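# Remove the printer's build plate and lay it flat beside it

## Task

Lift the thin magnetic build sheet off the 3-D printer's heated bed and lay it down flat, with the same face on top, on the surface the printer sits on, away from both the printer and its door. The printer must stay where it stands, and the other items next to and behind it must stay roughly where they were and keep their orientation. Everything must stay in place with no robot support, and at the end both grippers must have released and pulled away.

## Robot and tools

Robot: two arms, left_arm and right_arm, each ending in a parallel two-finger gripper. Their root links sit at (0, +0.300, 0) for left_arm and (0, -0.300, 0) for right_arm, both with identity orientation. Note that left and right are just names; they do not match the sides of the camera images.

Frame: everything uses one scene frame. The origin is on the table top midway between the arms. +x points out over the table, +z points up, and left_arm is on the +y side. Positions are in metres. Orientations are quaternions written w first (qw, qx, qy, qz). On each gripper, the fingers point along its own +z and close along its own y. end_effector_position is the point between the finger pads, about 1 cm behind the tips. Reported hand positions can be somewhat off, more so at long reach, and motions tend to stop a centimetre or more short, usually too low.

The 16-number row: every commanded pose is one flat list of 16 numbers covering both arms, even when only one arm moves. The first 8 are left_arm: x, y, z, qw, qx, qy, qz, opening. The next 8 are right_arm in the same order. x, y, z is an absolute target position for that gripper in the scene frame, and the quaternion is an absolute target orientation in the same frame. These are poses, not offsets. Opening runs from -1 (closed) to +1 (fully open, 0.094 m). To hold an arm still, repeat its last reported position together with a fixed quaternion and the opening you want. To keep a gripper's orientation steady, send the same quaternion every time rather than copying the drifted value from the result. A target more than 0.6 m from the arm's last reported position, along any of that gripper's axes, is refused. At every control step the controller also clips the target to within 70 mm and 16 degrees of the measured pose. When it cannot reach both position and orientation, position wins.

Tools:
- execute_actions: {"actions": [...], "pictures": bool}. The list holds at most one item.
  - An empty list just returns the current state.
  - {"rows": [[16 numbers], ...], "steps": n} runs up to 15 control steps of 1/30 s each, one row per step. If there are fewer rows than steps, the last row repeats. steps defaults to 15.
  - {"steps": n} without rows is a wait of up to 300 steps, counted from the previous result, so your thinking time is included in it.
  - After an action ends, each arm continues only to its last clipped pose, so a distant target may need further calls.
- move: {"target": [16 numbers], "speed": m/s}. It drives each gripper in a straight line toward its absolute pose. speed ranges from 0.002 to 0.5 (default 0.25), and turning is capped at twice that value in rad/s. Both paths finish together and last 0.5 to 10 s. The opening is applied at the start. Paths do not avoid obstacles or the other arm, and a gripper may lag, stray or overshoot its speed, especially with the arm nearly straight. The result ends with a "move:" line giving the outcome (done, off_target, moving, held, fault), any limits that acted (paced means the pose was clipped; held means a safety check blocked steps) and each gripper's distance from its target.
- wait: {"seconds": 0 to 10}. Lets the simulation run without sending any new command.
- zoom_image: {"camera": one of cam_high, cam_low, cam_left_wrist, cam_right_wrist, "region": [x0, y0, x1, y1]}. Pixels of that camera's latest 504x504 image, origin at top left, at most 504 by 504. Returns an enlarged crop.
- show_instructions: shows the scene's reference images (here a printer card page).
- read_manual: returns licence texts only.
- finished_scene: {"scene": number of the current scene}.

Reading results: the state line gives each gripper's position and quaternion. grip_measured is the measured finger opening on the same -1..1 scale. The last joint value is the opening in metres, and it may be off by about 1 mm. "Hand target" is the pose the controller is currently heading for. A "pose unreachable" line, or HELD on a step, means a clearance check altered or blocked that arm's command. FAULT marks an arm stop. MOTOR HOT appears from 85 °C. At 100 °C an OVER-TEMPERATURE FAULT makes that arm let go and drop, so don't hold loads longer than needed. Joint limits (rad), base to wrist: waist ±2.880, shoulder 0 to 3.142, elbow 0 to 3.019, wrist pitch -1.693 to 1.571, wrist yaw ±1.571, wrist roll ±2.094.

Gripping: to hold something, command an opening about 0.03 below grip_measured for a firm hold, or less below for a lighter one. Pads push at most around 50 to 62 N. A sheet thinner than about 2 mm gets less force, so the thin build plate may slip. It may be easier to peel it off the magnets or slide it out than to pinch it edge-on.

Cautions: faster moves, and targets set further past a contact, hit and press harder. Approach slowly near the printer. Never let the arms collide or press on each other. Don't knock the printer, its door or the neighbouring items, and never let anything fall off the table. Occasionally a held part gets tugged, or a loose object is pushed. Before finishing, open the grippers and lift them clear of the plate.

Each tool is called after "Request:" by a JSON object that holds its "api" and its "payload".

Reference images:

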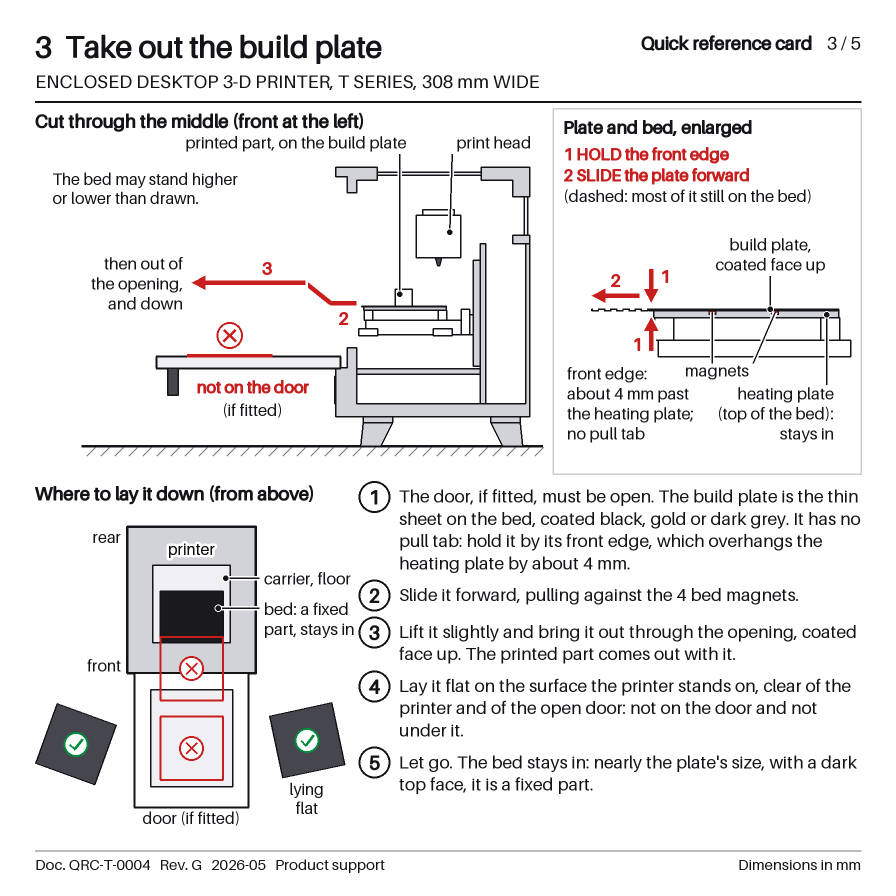

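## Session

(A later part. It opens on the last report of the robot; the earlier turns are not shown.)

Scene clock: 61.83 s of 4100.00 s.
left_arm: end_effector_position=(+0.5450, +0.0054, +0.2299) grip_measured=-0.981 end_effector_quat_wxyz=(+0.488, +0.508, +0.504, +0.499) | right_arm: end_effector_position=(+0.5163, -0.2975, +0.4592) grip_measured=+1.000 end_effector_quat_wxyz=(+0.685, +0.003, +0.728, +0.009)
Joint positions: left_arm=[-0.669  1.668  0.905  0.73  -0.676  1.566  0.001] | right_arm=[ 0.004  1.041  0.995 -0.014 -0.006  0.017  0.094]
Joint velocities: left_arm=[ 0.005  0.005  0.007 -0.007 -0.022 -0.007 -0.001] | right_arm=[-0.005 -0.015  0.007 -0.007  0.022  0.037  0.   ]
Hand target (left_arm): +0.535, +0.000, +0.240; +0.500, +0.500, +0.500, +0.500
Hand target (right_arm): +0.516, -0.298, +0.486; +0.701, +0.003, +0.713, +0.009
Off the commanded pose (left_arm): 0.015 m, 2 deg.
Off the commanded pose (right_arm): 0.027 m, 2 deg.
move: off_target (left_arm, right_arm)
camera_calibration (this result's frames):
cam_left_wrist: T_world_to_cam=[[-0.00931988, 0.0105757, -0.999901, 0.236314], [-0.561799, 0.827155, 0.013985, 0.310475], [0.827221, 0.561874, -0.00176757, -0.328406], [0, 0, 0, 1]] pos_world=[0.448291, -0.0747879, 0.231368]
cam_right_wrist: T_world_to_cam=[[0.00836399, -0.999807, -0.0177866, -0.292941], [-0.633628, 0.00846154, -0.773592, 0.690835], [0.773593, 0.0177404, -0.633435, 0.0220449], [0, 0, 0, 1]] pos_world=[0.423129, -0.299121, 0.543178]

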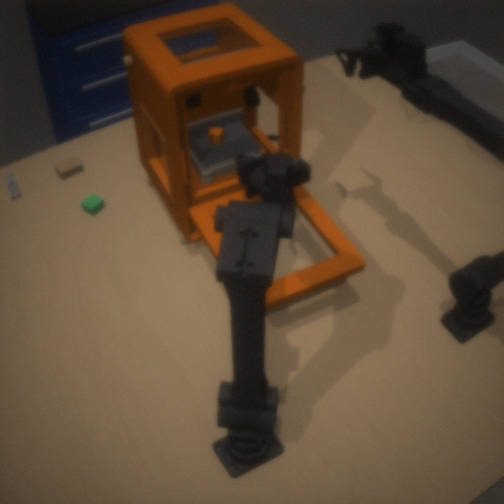

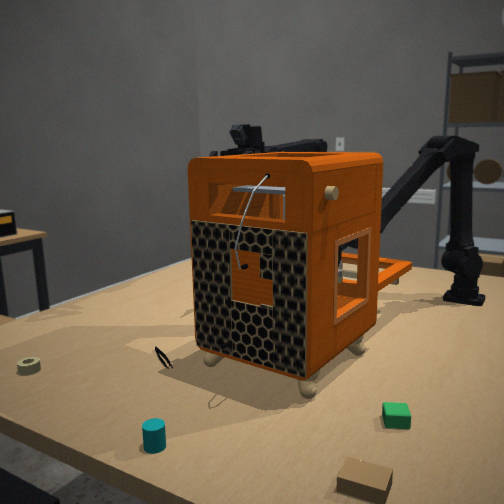

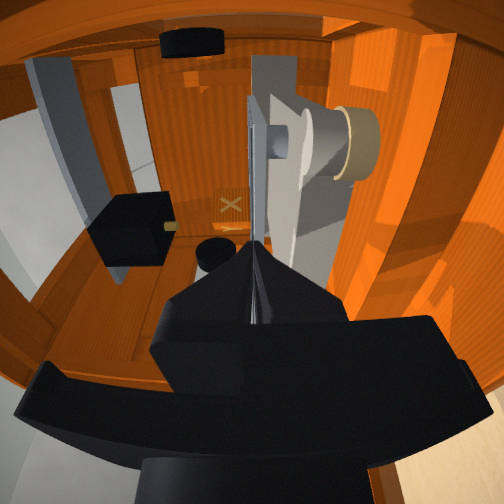

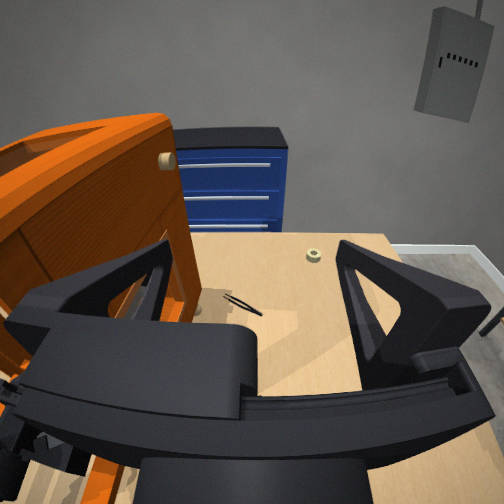

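Holding something. Pull further.

Request:
{"api": "move", "payload": {"target": [0.51,0.0,0.24,0.5,0.5,0.5,0.5,-1,0.5172,-0.2975,0.486,0.701,0.003,0.713,0.009,1], "speed": 0.015}}

Scene clock: 65.87 s of 4100.00 s.
left_arm: end_effector_position=(+0.5190, +0.0032, +0.2294) grip_measured=-0.981 end_effector_quat_wxyz=(+0.489, +0.505, +0.505, +0.501) | right_arm: end_effector_position=(+0.5162, -0.2975, +0.4568) grip_measured=+1.000 end_effector_quat_wxyz=(+0.684, +0.003, +0.729, +0.009)
Joint positions: left_arm=[-0.71   1.633  0.851  0.755 -0.722  1.566  0.001] | right_arm=[ 0.004  1.041  0.991 -0.014 -0.006  0.017  0.094]
Joint velocities: left_arm=[-0.005  0.005 -0.002  0.002 -0.051 -0.081 -0.   ] | right_arm=[-0.015 -0.005  0.002 -0.007 -0.066 -0.007  0.   ]
Hand target (left_arm): +0.510, -0.000, +0.240; +0.500, +0.500, +0.500, +0.500
Hand target (right_arm): +0.516, -0.298, +0.486; +0.701, +0.003, +0.713, +0.009
Off the commanded pose (left_arm): 0.014 m, 2 deg.
Off the commanded pose (right_arm): 0.029 m, 3 deg.
move: off_target (left_arm, right_arm)
camera_calibration (this result's frames):
cam_left_wrist: T_world_to_cam=[[-0.00438413, 0.0081918, -0.999957, 0.233015], [-0.565936, 0.824398, 0.00923483, 0.30093], [0.824438, 0.565952, 0.00102176, -0.304871], [0, 0, 0, 1]] pos_world=[0.422675, -0.0774524, 0.230537]
cam_right_wrist: T_world_to_cam=[[0.00829611, -0.999807, -0.0178037, -0.292941], [-0.636574, 0.00845024, -0.771169, 0.689314], [0.771171, 0.0177311, -0.636381, 0.0232231], [0, 0, 0, 1]] pos_world=[0.423321, -0.299121, 0.541141]

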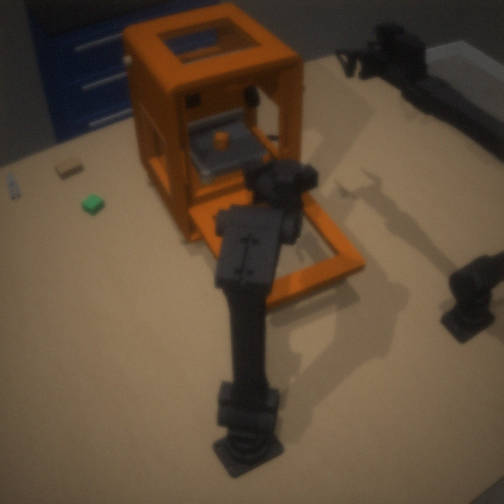

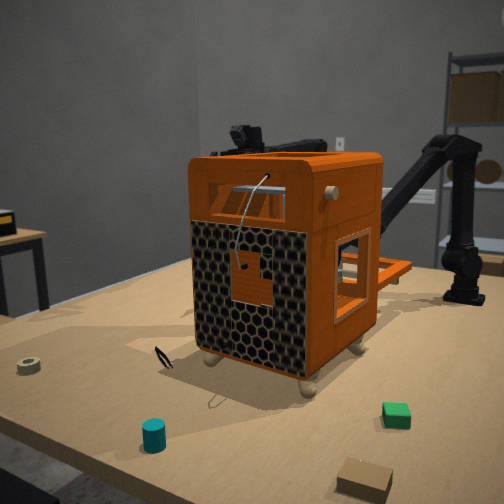

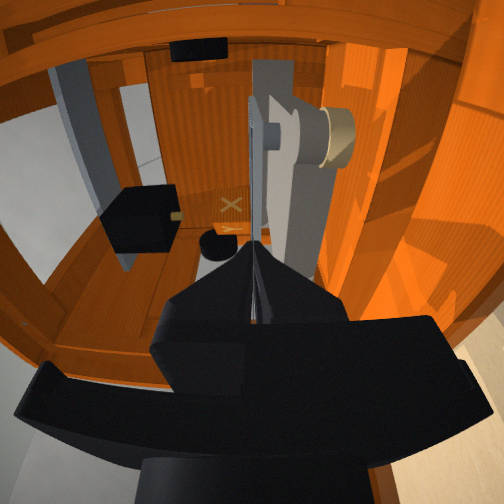

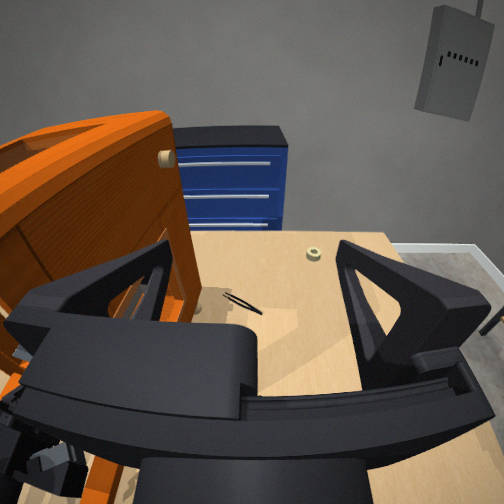

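Request:
{"api": "move", "payload": {"target": [0.519,0.003,0.24,0.5,0.5,0.5,0.5,-0.85,0.5172,-0.2975,0.486,0.701,0.003,0.713,0.009,1], "speed": 0.01}}

Request:
{"api": "move", "payload": {"target": [0.556,0.0,0.24,0.5,0.5,0.5,0.5,-0.85,0.5172,-0.2975,0.486,0.701,0.003,0.713,0.009,1], "speed": 0.015}}

Request:
{"api": "zoom_image", "payload": {"camera": "cam_left_wrist", "region": [190,150,330,330]}}

Scene clock: 72.03 s of 4100.00 s.
left_arm: end_effector_position=(+0.5191, +0.0013, +0.2294) grip_measured=-0.852 end_effector_quat_wxyz=(+0.491, +0.508, +0.502, +0.498) | right_arm: end_effector_position=(+0.5160, -0.2975, +0.4539) grip_measured=+1.000 end_effector_quat_wxyz=(+0.682, +0.003, +0.731, +0.009)
Joint positions: left_arm=[-0.71   1.633  0.851  0.755 -0.711  1.566  0.007] | right_arm=[ 0.004  1.041  0.987 -0.014 -0.006  0.017  0.094]
Joint velocities: left_arm=[-0.015 -0.005 -0.007 -0.017 -0.037 -0.081 -0.   ] | right_arm=[-0.015 -0.005 -0.012  0.002 -0.022  0.051  0.   ]
Hand target (left_arm): +0.519, +0.003, +0.240; +0.500, +0.500, +0.500, +0.500
Hand target (right_arm): +0.516, -0.298, +0.485; +0.701, +0.003, +0.713, +0.009
Off the commanded pose (left_arm): 0.011 m, 1 deg.
Off the commanded pose (right_arm): 0.032 m, 3 deg.
After step 90, 0.03 s passed at rest.
move: off_target (left_arm, right_arm)
camera_calibration (this result's frames):
cam_left_wrist: T_world_to_cam=[[-0.00448702, 0.00801867, -0.999958, 0.233051], [-0.557099, 0.830395, 0.00915877, 0.297873], [0.830434, 0.557117, 0.000741197, -0.306877], [0, 0, 0, 1]] pos_world=[0.421832, -0.0782544, 0.23054]
cam_right_wrist: T_world_to_cam=[[0.00821456, -0.999807, -0.017824, -0.29294], [-0.640098, 0.00843672, -0.768247, 0.687483], [0.768249, 0.0177199, -0.639905, 0.0246293], [0, 0, 0, 1]] pos_world=[0.423541, -0.29912, 0.538696]

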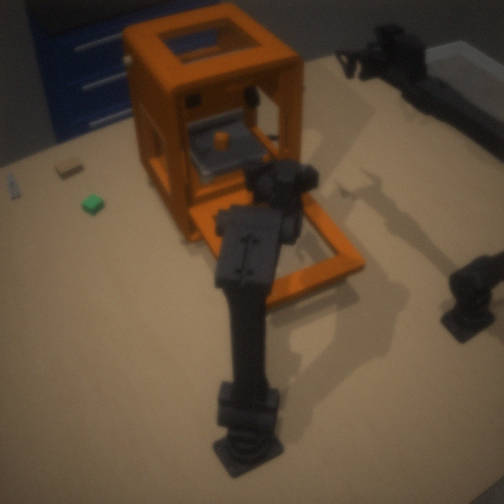

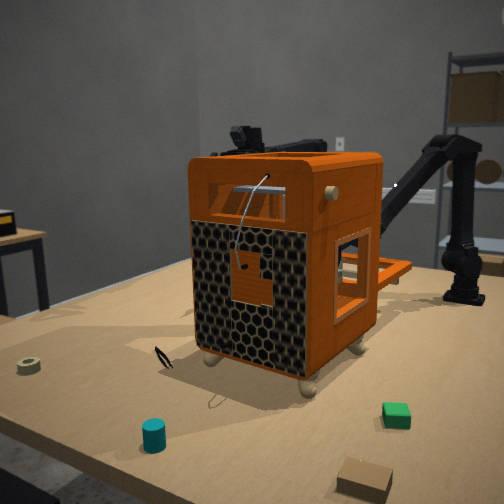

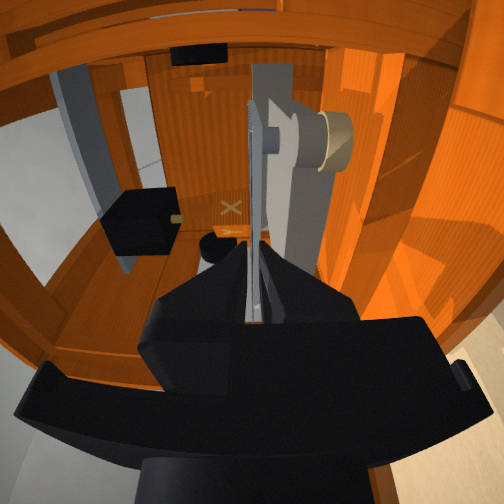

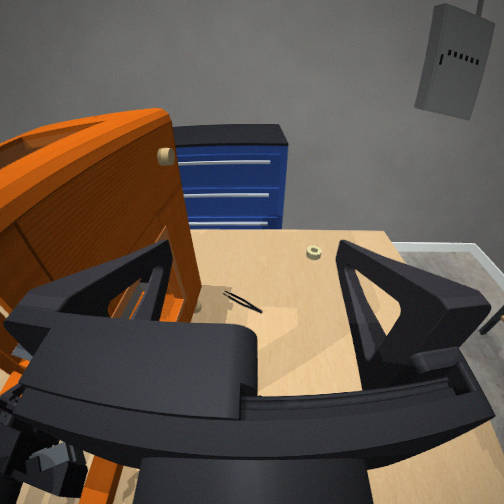

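Scene clock: 74.83 s of 4100.00 s.
left_arm: end_effector_position=(+0.5394, +0.0064, +0.2302) grip_measured=-0.852 end_effector_quat_wxyz=(+0.495, +0.507, +0.501, +0.497) | right_arm: end_effector_position=(+0.5159, -0.2975, +0.4515) grip_measured=+1.000 end_effector_quat_wxyz=(+0.681, +0.003, +0.732, +0.009)
Joint positions: left_arm=[-0.672  1.659  0.884  0.755 -0.667  1.566  0.007] | right_arm=[ 0.004  1.041  0.983 -0.014 -0.006  0.017  0.094]
Joint velocities: left_arm=[-0.005 -0.024 -0.017 -0.002 -0.066  0.037 -0.   ] | right_arm=[-0.005 -0.005  0.002  0.007 -0.007  0.022  0.   ]
Hand target (left_arm): +0.555, +0.001, +0.240; +0.500, +0.500, +0.500, +0.500
Hand target (right_arm): +0.516, -0.298, +0.485; +0.701, +0.003, +0.713, +0.009
Off the commanded pose (left_arm): 0.020 m, 1 deg.
Off the commanded pose (right_arm): 0.035 m, 3 deg.
move: off_target (left_arm, right_arm)
camera_calibration (this result's frames):
cam_left_wrist: T_world_to_cam=[[0.000465652, 0.00260991, -0.999996, 0.231297], [-0.552058, 0.833804, 0.0019191, 0.303924], [0.833806, 0.552055, 0.00182909, -0.328657], [0, 0, 0, 1]] pos_world=[0.441712, -0.0725795, 0.231314]
cam_right_wrist: T_world_to_cam=[[0.00814654, -0.999808, -0.0178406, -0.292939], [-0.643024, 0.00842549, -0.7658, 0.685953], [0.765803, 0.0177105, -0.642832, 0.0257947], [0, 0, 0, 1]] pos_world=[0.423717, -0.299119, 0.536658]

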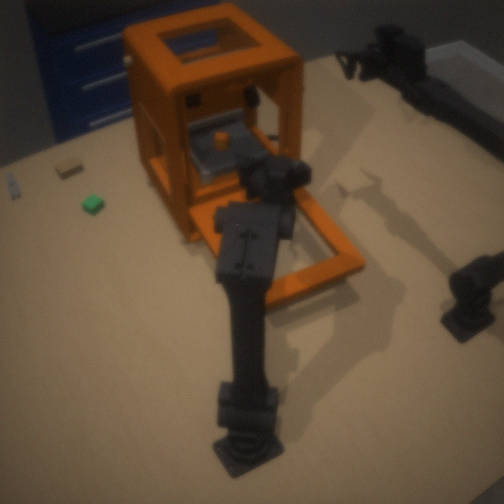

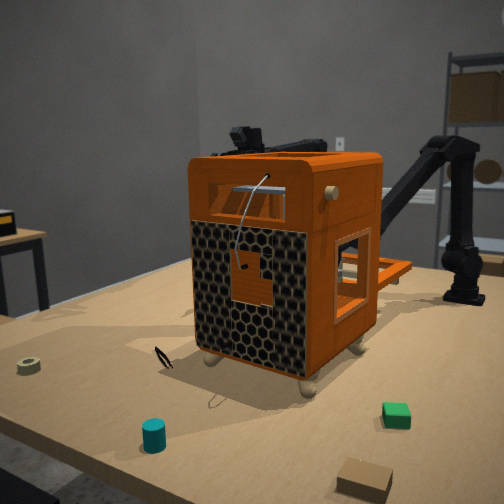

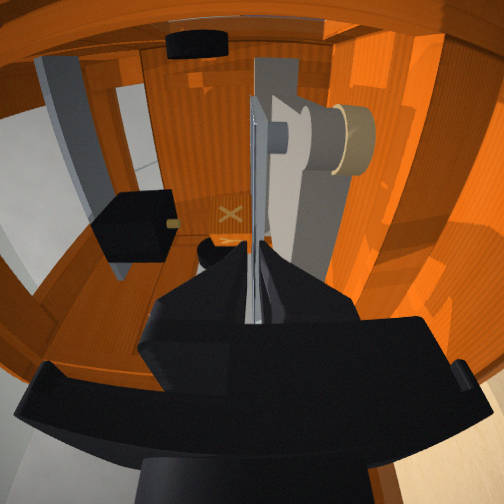

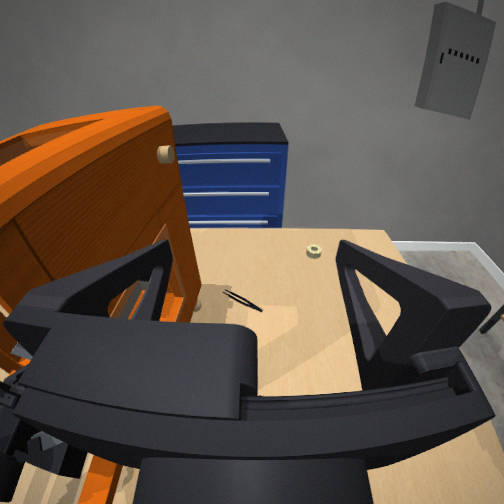

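Region (190, 150, 330, 330) of cam_left_wrist's 504x504 image, scaled by 2.800, with more detail than that image has.

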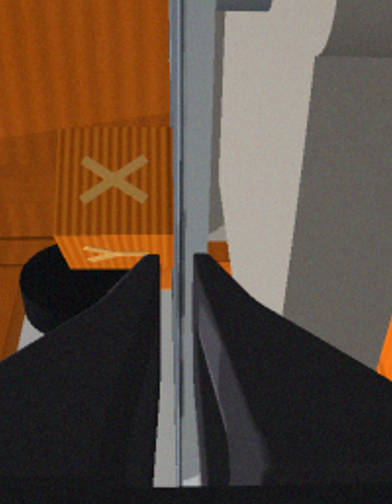

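Request:
{"api": "execute_actions", "payload": {"actions": [{"rows":[[0.555,0,0.24,0.5,0.5,0.5,0.5,-1,0.5172,-0.2975,0.486,0.701,0.003,0.713,0.009,1]],"steps":12}], "pictures": false}}

Request:
{"api": "move", "payload": {"target": [0.37,0.0,0.255,0.5,0.5,0.5,0.5,-1,0.5172,-0.2975,0.486,0.701,0.003,0.713,0.009,1], "speed": 0.05}}

Scene clock: 82.57 s of 4100.00 s.
left_arm: end_effector_position=(+0.5394, +0.0064, +0.2299) grip_measured=-0.978 end_effector_quat_wxyz=(+0.495, +0.507, +0.501, +0.497) | right_arm: end_effector_position=(+0.5159, -0.2975, +0.4515) grip_measured=+1.000 end_effector_quat_wxyz=(+0.681, +0.003, +0.732, +0.009)
Joint positions: left_arm=[-0.672  1.659  0.884  0.754 -0.667  1.566  0.001] | right_arm=[ 0.004  1.041  0.983 -0.014 -0.006  0.017  0.094]
Joint velocities: left_arm=[-0.005 -0.005  0.017  0.002  0.066 -0.007  0.   ] | right_arm=[-0.005  0.005 -0.012 -0.002  0.007 -0.022  0.   ]
Hand target (left_arm): +0.554, +0.001, +0.240; +0.500, +0.500, +0.500, +0.500
Hand target (right_arm): +0.516, -0.297, +0.485; +0.701, +0.003, +0.713, +0.009
Off the commanded pose (left_arm): 0.020 m, 1 deg.
Off the commanded pose (right_arm): 0.035 m, 3 deg.
Steps of this call (steps 1 to 90: nothing new was sent; then 4.33 s passed at rest; steps 91 to 102: all 12 steps of this action). Readings (end_effector_position):
91: left_arm (+0.5394, +0.0064, +0.2302) | right_arm (+0.5159, -0.2975, +0.4515)
92: left_arm (+0.5394, +0.0064, +0.2301) | right_arm (+0.5159, -0.2975, +0.4515)
94: left_arm (+0.5394, +0.0064, +0.2299) | right_arm (+0.5159, -0.2975, +0.4515)
98: left_arm (+0.5394, +0.0064, +0.2299) | right_arm (+0.5159, -0.2975, +0.4515)
102: the state above

Scene clock: 86.57 s of 4100.00 s.
left_arm: end_effector_position=(+0.3753, -0.0020, +0.2426) grip_measured=-0.978 end_effector_quat_wxyz=(+0.491, +0.507, +0.500, +0.501) | right_arm: end_effector_position=(+0.5157, -0.2975, +0.4489) grip_measured=+1.000 end_effector_quat_wxyz=(+0.679, +0.003, +0.734, +0.009)
Joint positions: left_arm=[-0.978  1.384  0.606  0.752 -0.981  1.566  0.001] | right_arm=[ 0.004  1.041  0.979 -0.014 -0.006  0.017  0.094]
Joint velocities: left_arm=[-0.015 -0.024  0.002  0.007 -0.007 -0.066  0.   ] | right_arm=[-0.015 -0.024 -0.002 -0.017  0.007 -0.037  0.   ]
Hand target (left_arm): +0.371, -0.001, +0.256; +0.500, +0.500, +0.499, +0.501
Hand target (right_arm): +0.515, -0.298, +0.485; +0.701, +0.003, +0.713, +0.009
Off the commanded pose (left_arm): 0.014 m, 1 deg.
Off the commanded pose (right_arm): 0.037 m, 3 deg.
move: off_target (left_arm, right_arm)
camera_calibration (this result's frames):
cam_left_wrist: T_world_to_cam=[[0.00159827, 0.0126936, -0.999918, 0.243385], [-0.55865, 0.829348, 0.0096353, 0.220907], [0.829402, 0.558589, 0.00841678, -0.187135], [0, 0, 0, 1]] pos_world=[0.278231, -0.0817663, 0.242812]
cam_right_wrist: T_world_to_cam=[[0.00807164, -0.999808, -0.0178585, -0.292939], [-0.646232, 0.00841319, -0.763095, 0.684264], [0.763099, 0.0177001, -0.64604, 0.0270699], [0, 0, 0, 1]] pos_world=[0.4239, -0.299118, 0.534415]

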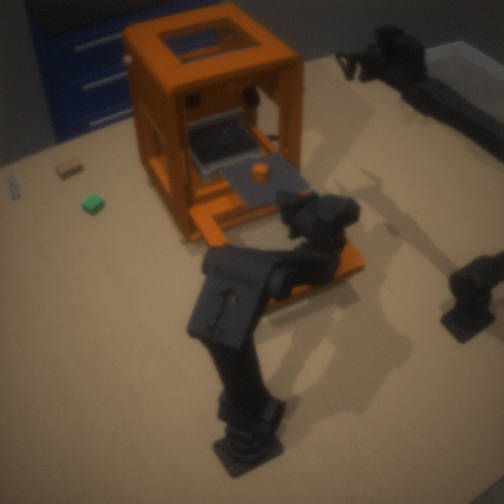

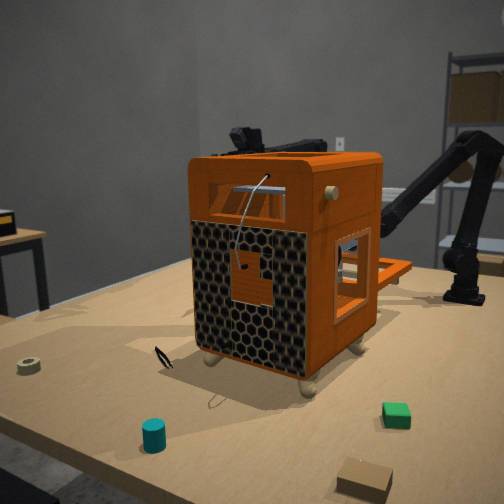

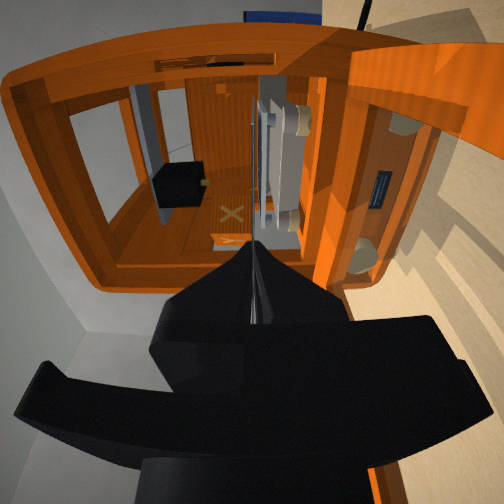

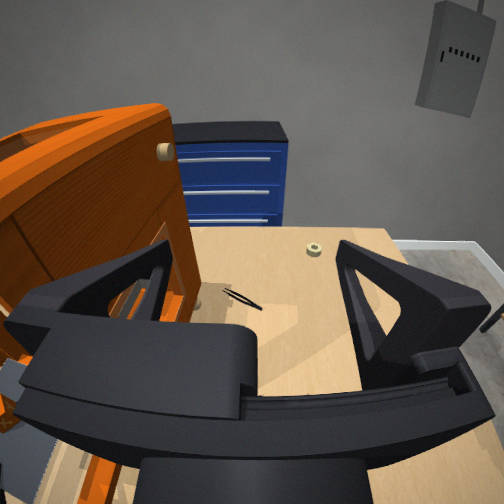

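Request:
{"api": "move", "payload": {"target": [0.33,0.02,0.265,0.5,0.5,0.5,0.5,-1,0.5172,-0.2975,0.486,0.701,0.003,0.713,0.009,1], "speed": 0.05}}

Request:
{"api": "move", "payload": {"target": [0.33,0.38,0.265,0.5,0.5,0.5,0.5,-1,0.5172,-0.2975,0.486,0.701,0.003,0.713,0.009,1], "speed": 0.08}}

Scene clock: 91.50 s of 4100.00 s.
left_arm: end_effector_position=(+0.3346, +0.0186, +0.2553) grip_measured=-0.978 end_effector_quat_wxyz=(+0.492, +0.506, +0.500, +0.502) | right_arm: end_effector_position=(+0.5156, -0.2975, +0.4477) grip_measured=+1.000 end_effector_quat_wxyz=(+0.679, +0.003, +0.734, +0.009)
Joint positions: left_arm=[-1.046  1.244  0.524  0.698 -1.051  1.567  0.001] | right_arm=[ 0.004  1.041  0.977 -0.014 -0.006  0.017  0.094]
Joint velocities: left_arm=[-0.005  0.005 -0.017  0.012 -0.007 -0.007 -0.   ] | right_arm=[-0.015  0.005  0.002  0.012 -0.066 -0.037  0.   ]
Hand target (left_arm): +0.330, +0.019, +0.265; +0.500, +0.500, +0.500, +0.500
Hand target (right_arm): +0.515, -0.297, +0.485; +0.701, +0.003, +0.713, +0.009
Off the commanded pose (left_arm): 0.011 m, 1 deg.
Off the commanded pose (right_arm): 0.038 m, 4 deg.
After step 90, 0.50 s passed at rest.
move: off_target (left_arm, right_arm)
camera_calibration (this result's frames):
cam_left_wrist: T_world_to_cam=[[0.00484716, 0.0110772, -0.999927, 0.254795], [-0.55992, 0.828521, 0.00646414, 0.182228], [0.828533, 0.559848, 0.0102183, -0.165211], [0, 0, 0, 1]] pos_world=[0.237681, -0.0613094, 0.255287]
cam_right_wrist: T_world_to_cam=[[0.00803757, -0.999808, -0.0178665, -0.292939], [-0.647686, 0.00840761, -0.761861, 0.683494], [0.761865, 0.0176954, -0.647494, 0.0276471], [0, 0, 0, 1]] pos_world=[0.423981, -0.299118, 0.533395]

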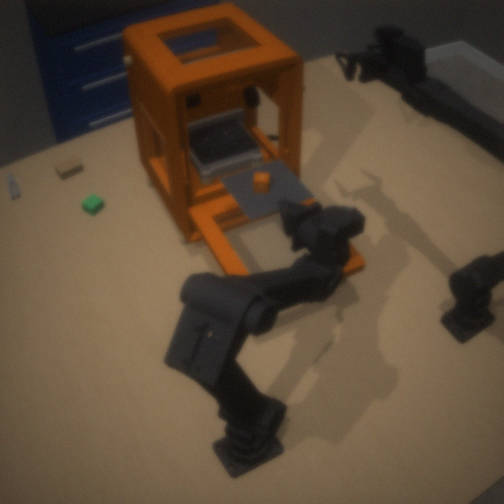

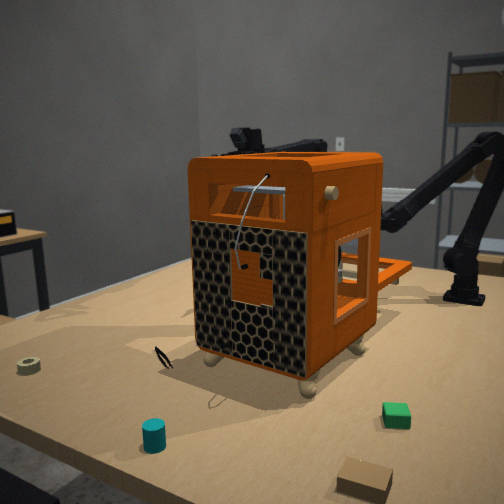

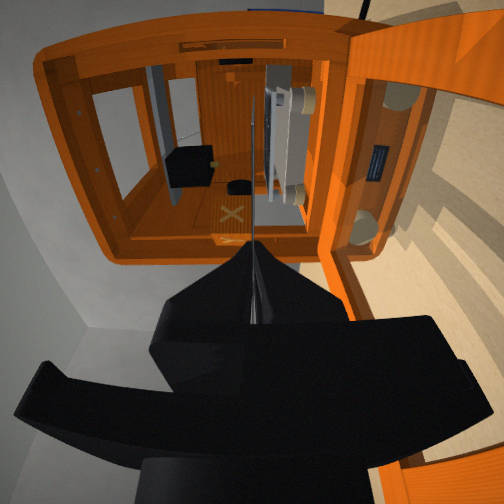

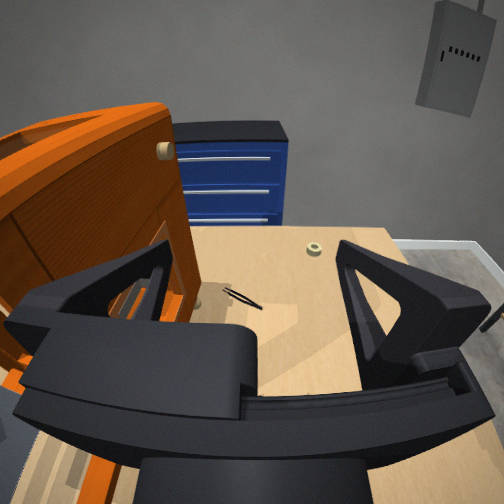

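Scene clock: 96.37 s of 4100.00 s.
left_arm: end_effector_position=(+0.3244, +0.3755, +0.2431) grip_measured=-0.978 end_effector_quat_wxyz=(+0.494, +0.506, +0.522, +0.478) | right_arm: end_effector_position=(+0.5154, -0.2975, +0.4448) grip_measured=+1.000 end_effector_quat_wxyz=(+0.677, +0.003, +0.736, +0.009)
Joint positions: left_arm=[0.462 0.566 0.208 0.296 0.461 1.567 0.001] | right_arm=[ 0.004  1.041  0.972 -0.014 -0.006  0.017  0.094]
Joint velocities: left_arm=[-0.015 -0.005 -0.012  0.002  0.007  0.022 -0.   ] | right_arm=[-0.005 -0.015  0.002  0.002  0.022  0.081  0.   ]
Hand target (left_arm): +0.328, +0.378, +0.265; +0.502, +0.498, +0.505, +0.496
Hand target (right_arm): +0.515, -0.298, +0.485; +0.701, +0.003, +0.713, +0.009
Off the commanded pose (left_arm): 0.023 m, 4 deg.
Off the commanded pose (right_arm): 0.041 m, 4 deg.
move: off_target (left_arm, right_arm)
camera_calibration (this result's frames):
cam_left_wrist: T_world_to_cam=[[-0.0392712, -0.0361645, -0.998574, 0.270394], [-0.557058, 0.830434, -0.00816754, -0.117169], [0.829545, 0.555942, -0.0527578, -0.339923], [0, 0, 0, 1]] pos_world=[0.22733, 0.296057, 0.251118]
cam_right_wrist: T_world_to_cam=[[0.00795574, -0.999808, -0.0178856, -0.292938], [-0.651167, 0.00839425, -0.758888, 0.681643], [0.758893, 0.017684, -0.650975, 0.0290266], [0, 0, 0, 1]] pos_world=[0.424166, -0.299117, 0.530947]

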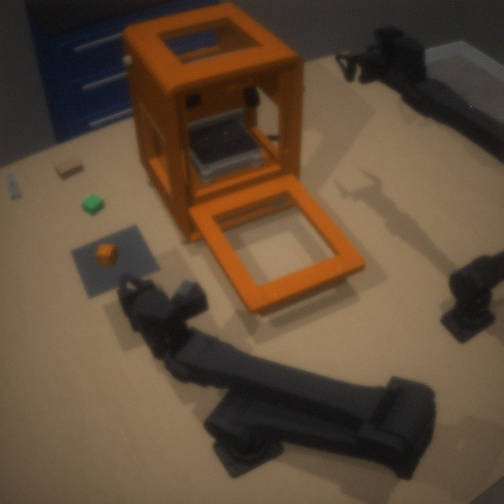

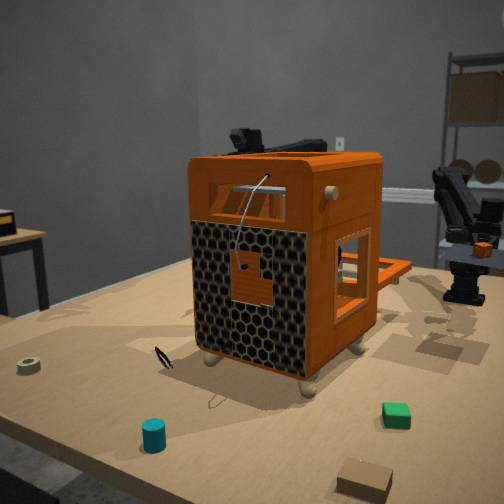

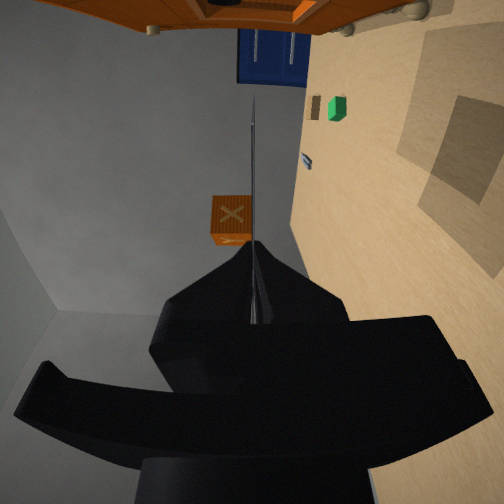

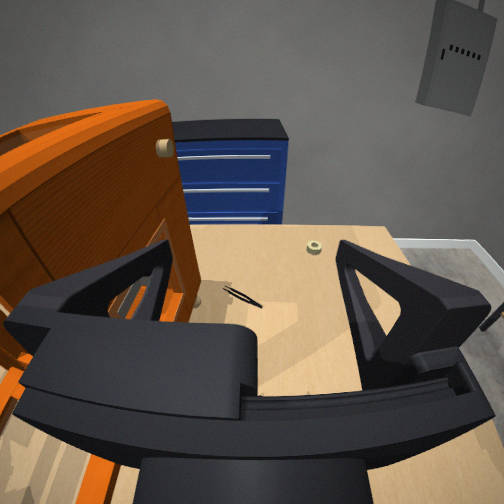

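Request:
{"api": "move", "payload": {"target": [0.42,0.40,0.14,0.299,0.641,0.641,0.299,-1,0.5172,-0.2975,0.486,0.701,0.003,0.713,0.009,1], "speed": 0.08}}

Scene clock: 104.10 s of 4100.00 s.
left_arm: end_effector_position=(+0.3901, +0.3940, +0.1095) grip_measured=-0.978 end_effector_quat_wxyz=(+0.290, +0.639, +0.658, +0.272) | right_arm: end_effector_position=(+0.5152, -0.2975, +0.4419) grip_measured=+1.000 end_effector_quat_wxyz=(+0.675, +0.003, +0.737, +0.009)
Joint positions: left_arm=[ 0.35   1.121  0.502 -0.169  0.265  1.782  0.001] | right_arm=[ 0.004  1.041  0.968 -0.014 -0.006  0.017  0.094]
Joint velocities: left_arm=[-0.024  0.015  0.007  0.012 -0.022 -0.037  0.   ] | right_arm=[ 0.015 -0.005 -0.012 -0.002 -0.095 -0.022  0.   ]
Hand target (left_arm): +0.415, +0.399, +0.140; +0.301, +0.641, +0.641, +0.298
Hand target (right_arm): +0.515, -0.298, +0.485; +0.701, +0.002, +0.713, +0.009
Off the commanded pose (left_arm): 0.043 m, 4 deg.
Off the commanded pose (right_arm): 0.044 m, 4 deg.
After step 90, 0.43 s passed at rest.
move: off_target (left_arm, right_arm)
camera_calibration (this result's frames):
cam_left_wrist: T_world_to_cam=[[-0.671906, -0.0390512, -0.739606, 0.35991], [-0.426328, 0.83697, 0.343112, -0.189101], [0.605629, 0.545854, -0.579014, -0.262862], [0, 0, 0, 1]] pos_world=[0.320404, 0.315811, 0.178874]
cam_right_wrist: T_world_to_cam=[[0.00787382, -0.999809, -0.0179042, -0.292938], [-0.654634, 0.00838095, -0.7559, 0.679786], [0.755905, 0.0176725, -0.654443, 0.0303976], [0, 0, 0, 1]] pos_world=[0.42434, -0.299117, 0.528499]

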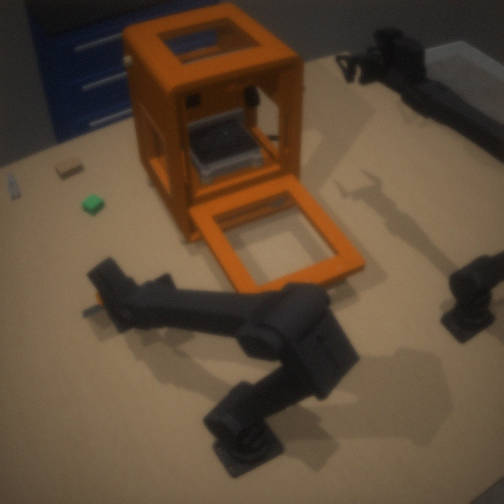

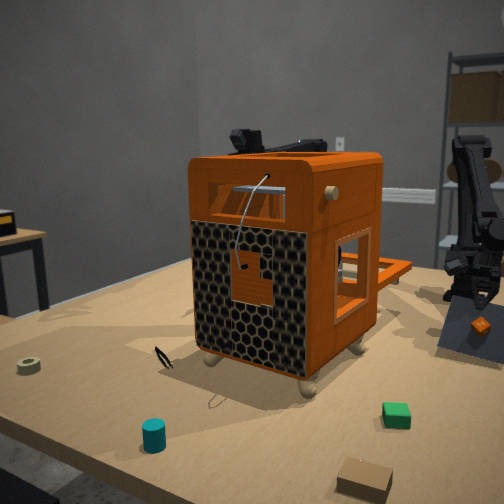

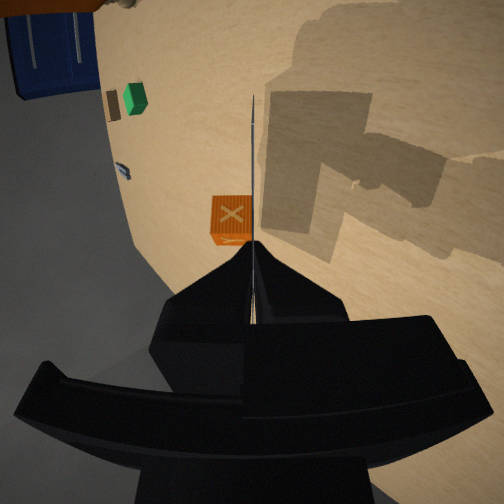

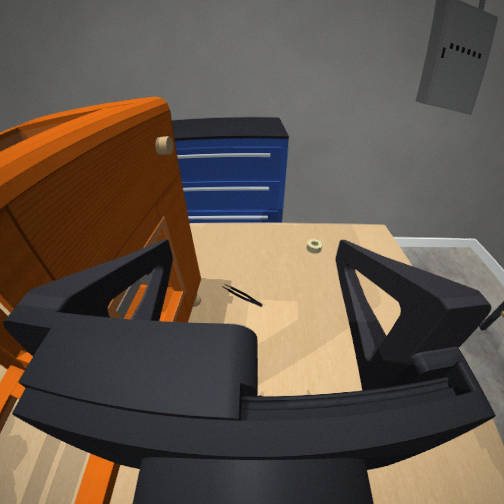

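Request:
{"api": "move", "payload": {"target": [0.42,0.40,0.128,0.299,0.641,0.641,0.299,-1,0.5172,-0.2975,0.486,0.701,0.003,0.713,0.009,1], "speed": 0.02}}

Request:
{"api": "move", "payload": {"target": [0.385,0.40,0.055,0.299,0.641,0.641,0.299,-0.75,0.5172,-0.2975,0.486,0.701,0.003,0.713,0.009,1], "speed": 0.03}}

Scene clock: 109.07 s of 4100.00 s.
left_arm: end_effector_position=(+0.3921, +0.3944, +0.1010) grip_measured=-0.978 end_effector_quat_wxyz=(+0.285, +0.641, +0.660, +0.268) | right_arm: end_effector_position=(+0.5151, -0.2975, +0.4403) grip_measured=+1.000 end_effector_quat_wxyz=(+0.674, +0.003, +0.738, +0.009)
Joint positions: left_arm=[ 0.346  1.149  0.502 -0.154  0.257  1.783  0.001] | right_arm=[ 0.004  1.041  0.965 -0.014 -0.006  0.017  0.094]
Joint velocities: left_arm=[-0.005 -0.015 -0.007 -0.002 -0.066 -0.037  0.001] | right_arm=[-0.015 -0.005 -0.002  0.017  0.007 -0.007  0.   ]
Hand target (left_arm): +0.418, +0.399, +0.129; +0.299, +0.641, +0.641, +0.299
Hand target (right_arm): +0.515, -0.298, +0.485; +0.701, +0.002, +0.713, +0.009
Off the commanded pose (left_arm): 0.039 m, 4 deg.
Off the commanded pose (right_arm): 0.046 m, 4 deg.
move: off_target (left_arm, right_arm)
camera_calibration (this result's frames):
cam_left_wrist: T_world_to_cam=[[-0.682453, -0.0385329, -0.729913, 0.357897], [-0.421959, 0.836172, 0.350381, -0.187855], [0.596831, 0.547112, -0.586908, -0.265427], [0, 0, 0, 1]] pos_world=[0.323396, 0.316088, 0.171273]
cam_right_wrist: T_world_to_cam=[[0.00782599, -0.999809, -0.017915, -0.292938], [-0.65665, 0.00837321, -0.754149, 0.6787], [0.754155, 0.0176658, -0.656459, 0.0311934], [0, 0, 0, 1]] pos_world=[0.424436, -0.299116, 0.52707]

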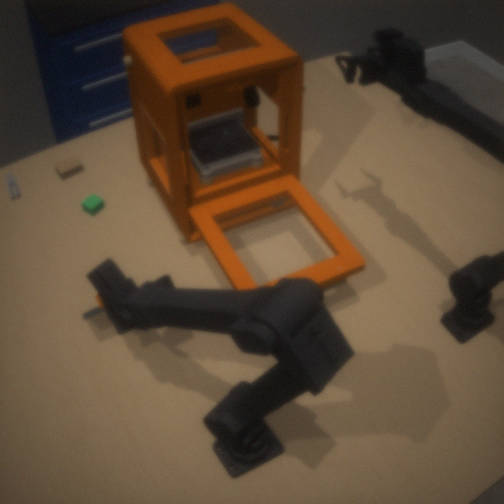

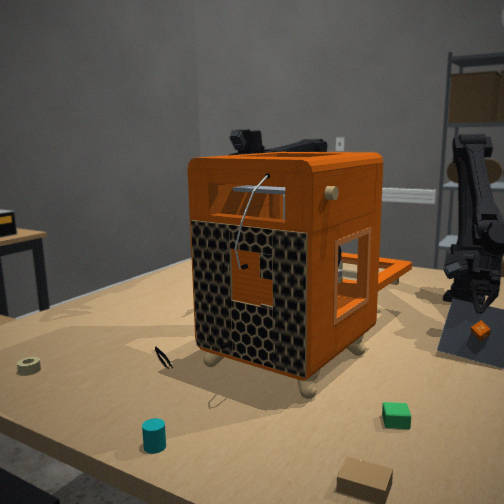

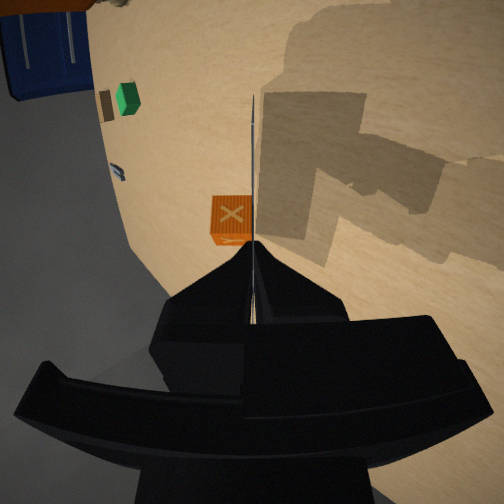

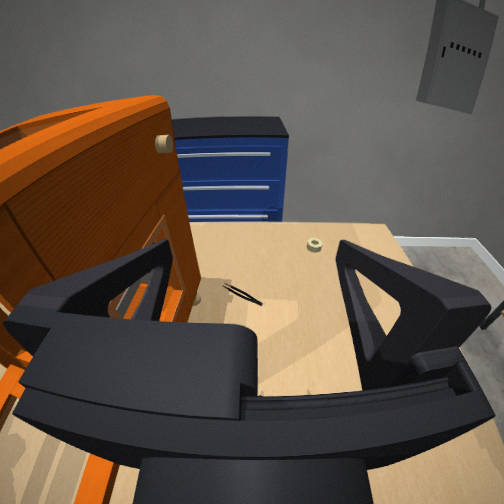

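Scene clock: 111.00 s of 4100.00 s.
left_arm: end_effector_position=(+0.3856, +0.3966, +0.0613) grip_measured=-0.752 end_effector_quat_wxyz=(+0.301, +0.640, +0.641, +0.299) | right_arm: end_effector_position=(+0.5152, -0.2975, +0.4422) grip_measured=+1.000 end_effector_quat_wxyz=(+0.676, +0.003, +0.737, +0.009)
Joint positions: left_arm=[0.367 1.254 0.39  0.134 0.282 1.81  0.012] | right_arm=[ 0.004  1.041  0.968 -0.014 -0.006  0.017  0.094]
Joint velocities: left_arm=[-0.005 -0.005 -0.007  0.002 -0.022 -0.066 -0.001] | right_arm=[-0.005 -0.005 -0.002 -0.002  0.037 -0.066  0.   ]
Hand target (left_arm): +0.384, +0.399, +0.056; +0.299, +0.641, +0.641, +0.299
Hand target (right_arm): +0.515, -0.297, +0.485; +0.701, +0.002, +0.713, +0.009
Off the commanded pose (left_arm): 0.007 m, 0 deg.
Off the commanded pose (right_arm): 0.044 m, 4 deg.
move: off_target (right_arm)
camera_calibration (this result's frames):
cam_left_wrist: T_world_to_cam=[[-0.62832, -0.00666207, -0.777926, 0.293993], [-0.434529, 0.832444, 0.343834, -0.171776], [0.645289, 0.554069, -0.525936, -0.3112], [0, 0, 0, 1]] pos_world=[0.310895, 0.317379, 0.124096]
cam_right_wrist: T_world_to_cam=[[0.00788065, -0.999809, -0.0179027, -0.292938], [-0.654345, 0.00838206, -0.756149, 0.679941], [0.756155, 0.0176735, -0.654154, 0.0302837], [0, 0, 0, 1]] pos_world=[0.424326, -0.299117, 0.528703]

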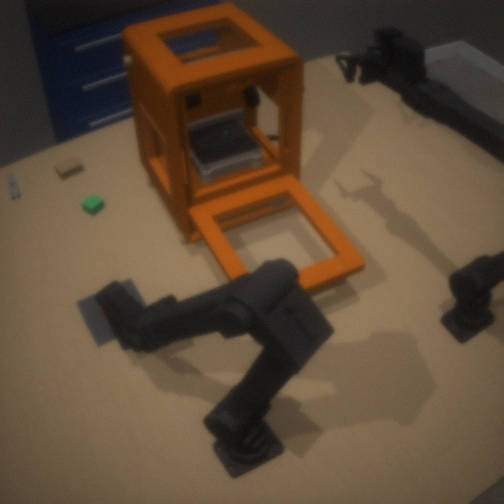

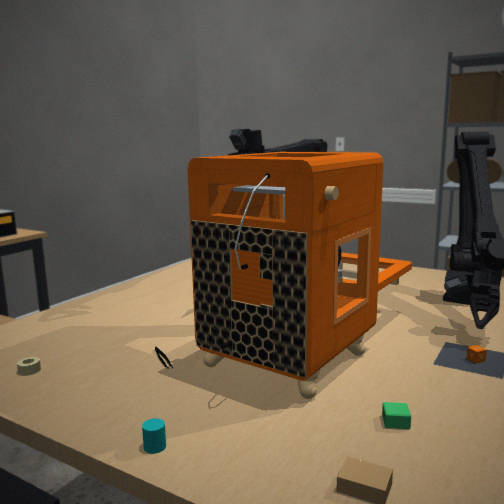

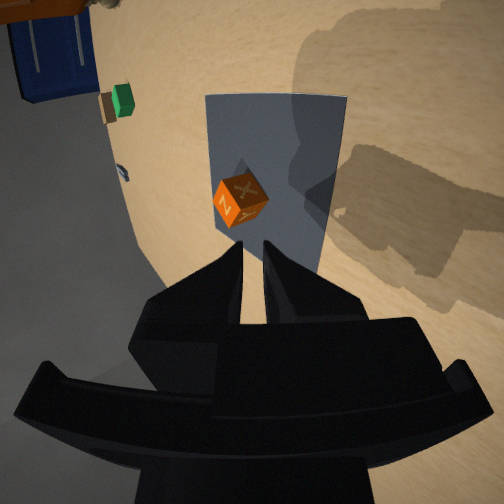

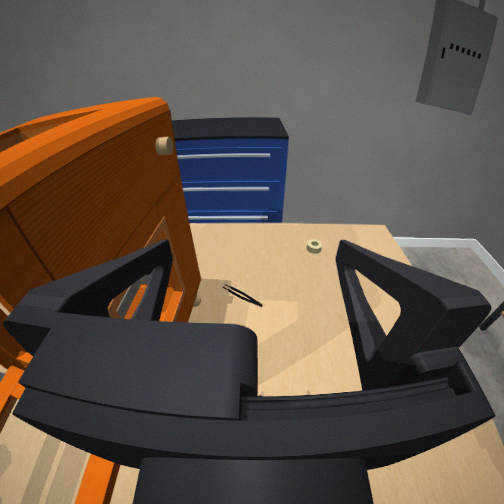

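It slipped off and lies flat on the table. Retreat.

Request:
{"api": "move", "payload": {"target": [0.32,0.40,0.2,0.299,0.641,0.641,0.299,1,0.5172,-0.2975,0.46,0.701,0.003,0.713,0.009,1]}}

Request:
{"api": "finished_scene", "payload": {"scene": 1}}

Scene clock: 113.90 s of 4100.00 s.
left_arm: end_effector_position=(+0.3142, +0.3934, +0.1726) grip_measured=+1.000 end_effector_quat_wxyz=(+0.295, +0.642, +0.651, +0.279) | right_arm: end_effector_position=(+0.5157, -0.2975, +0.4502) grip_measured=+1.000 end_effector_quat_wxyz=(+0.691, +0.003, +0.723, +0.009)
Joint positions: left_arm=[ 0.477  0.742  0.49  -0.548  0.362  1.886  0.094] | right_arm=[ 0.004  1.041  0.962  0.034 -0.006  0.017  0.094]
Joint velocities: left_arm=[-0.015 -0.005  0.012  0.022 -0.066 -0.007  0.   ] | right_arm=[-0.005 -0.005  0.007  0.012 -0.037 -0.066  0.   ]
Hand target (left_arm): +0.323, +0.401, +0.199; +0.299, +0.640, +0.641, +0.299
Hand target (right_arm): +0.517, -0.297, +0.460; +0.701, +0.002, +0.713, +0.009
Off the commanded pose (left_arm): 0.029 m, 3 deg.
Off the commanded pose (right_arm): 0.010 m, 2 deg.
move: off_target (left_arm)
camera_calibration (this result's frames):
cam_left_wrist: T_world_to_cam=[[-0.658902, -0.0251058, -0.75181, 0.348095], [-0.422492, 0.839263, 0.342254, -0.244571], [0.622374, 0.543145, -0.563599, -0.186863], [0, 0, 0, 1]] pos_world=[0.24233, 0.315492, 0.24009]
cam_right_wrist: T_world_to_cam=[[0.0086281, -0.999806, -0.0177173, -0.293266], [-0.622049, 0.00850597, -0.782932, 0.68174], [0.782931, 0.0177762, -0.621855, 0.00679006], [0, 0, 0, 1]] pos_world=[0.42129, -0.299128, 0.532783]

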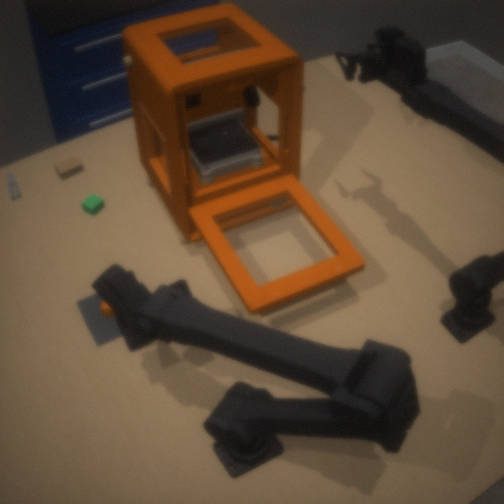

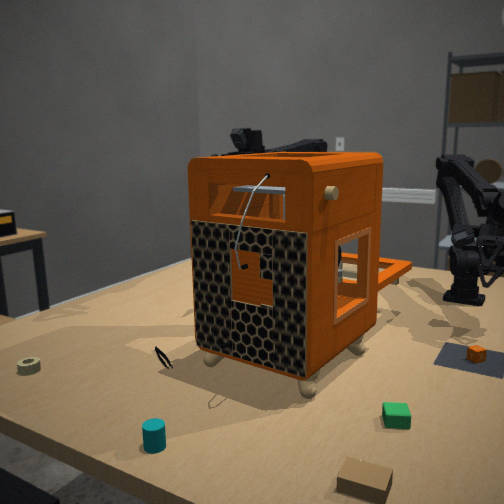

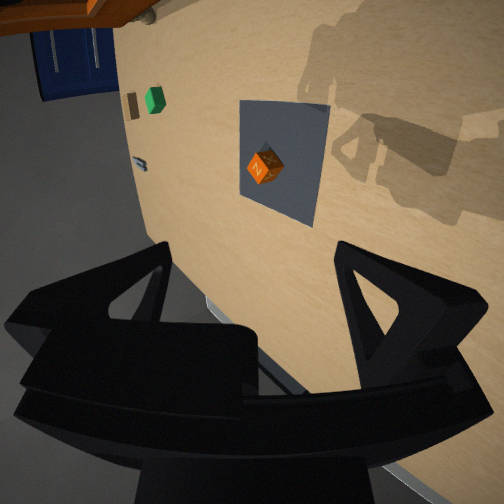

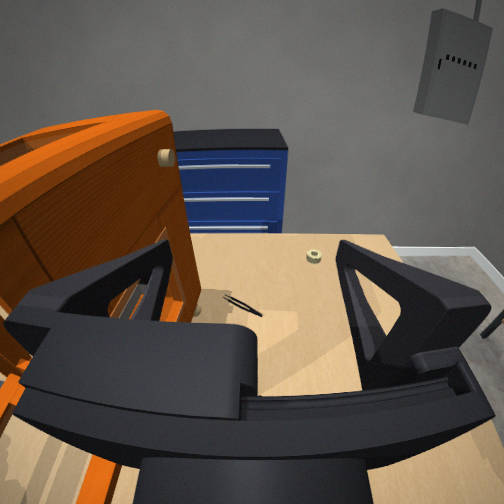

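The scene is finished: the task was done.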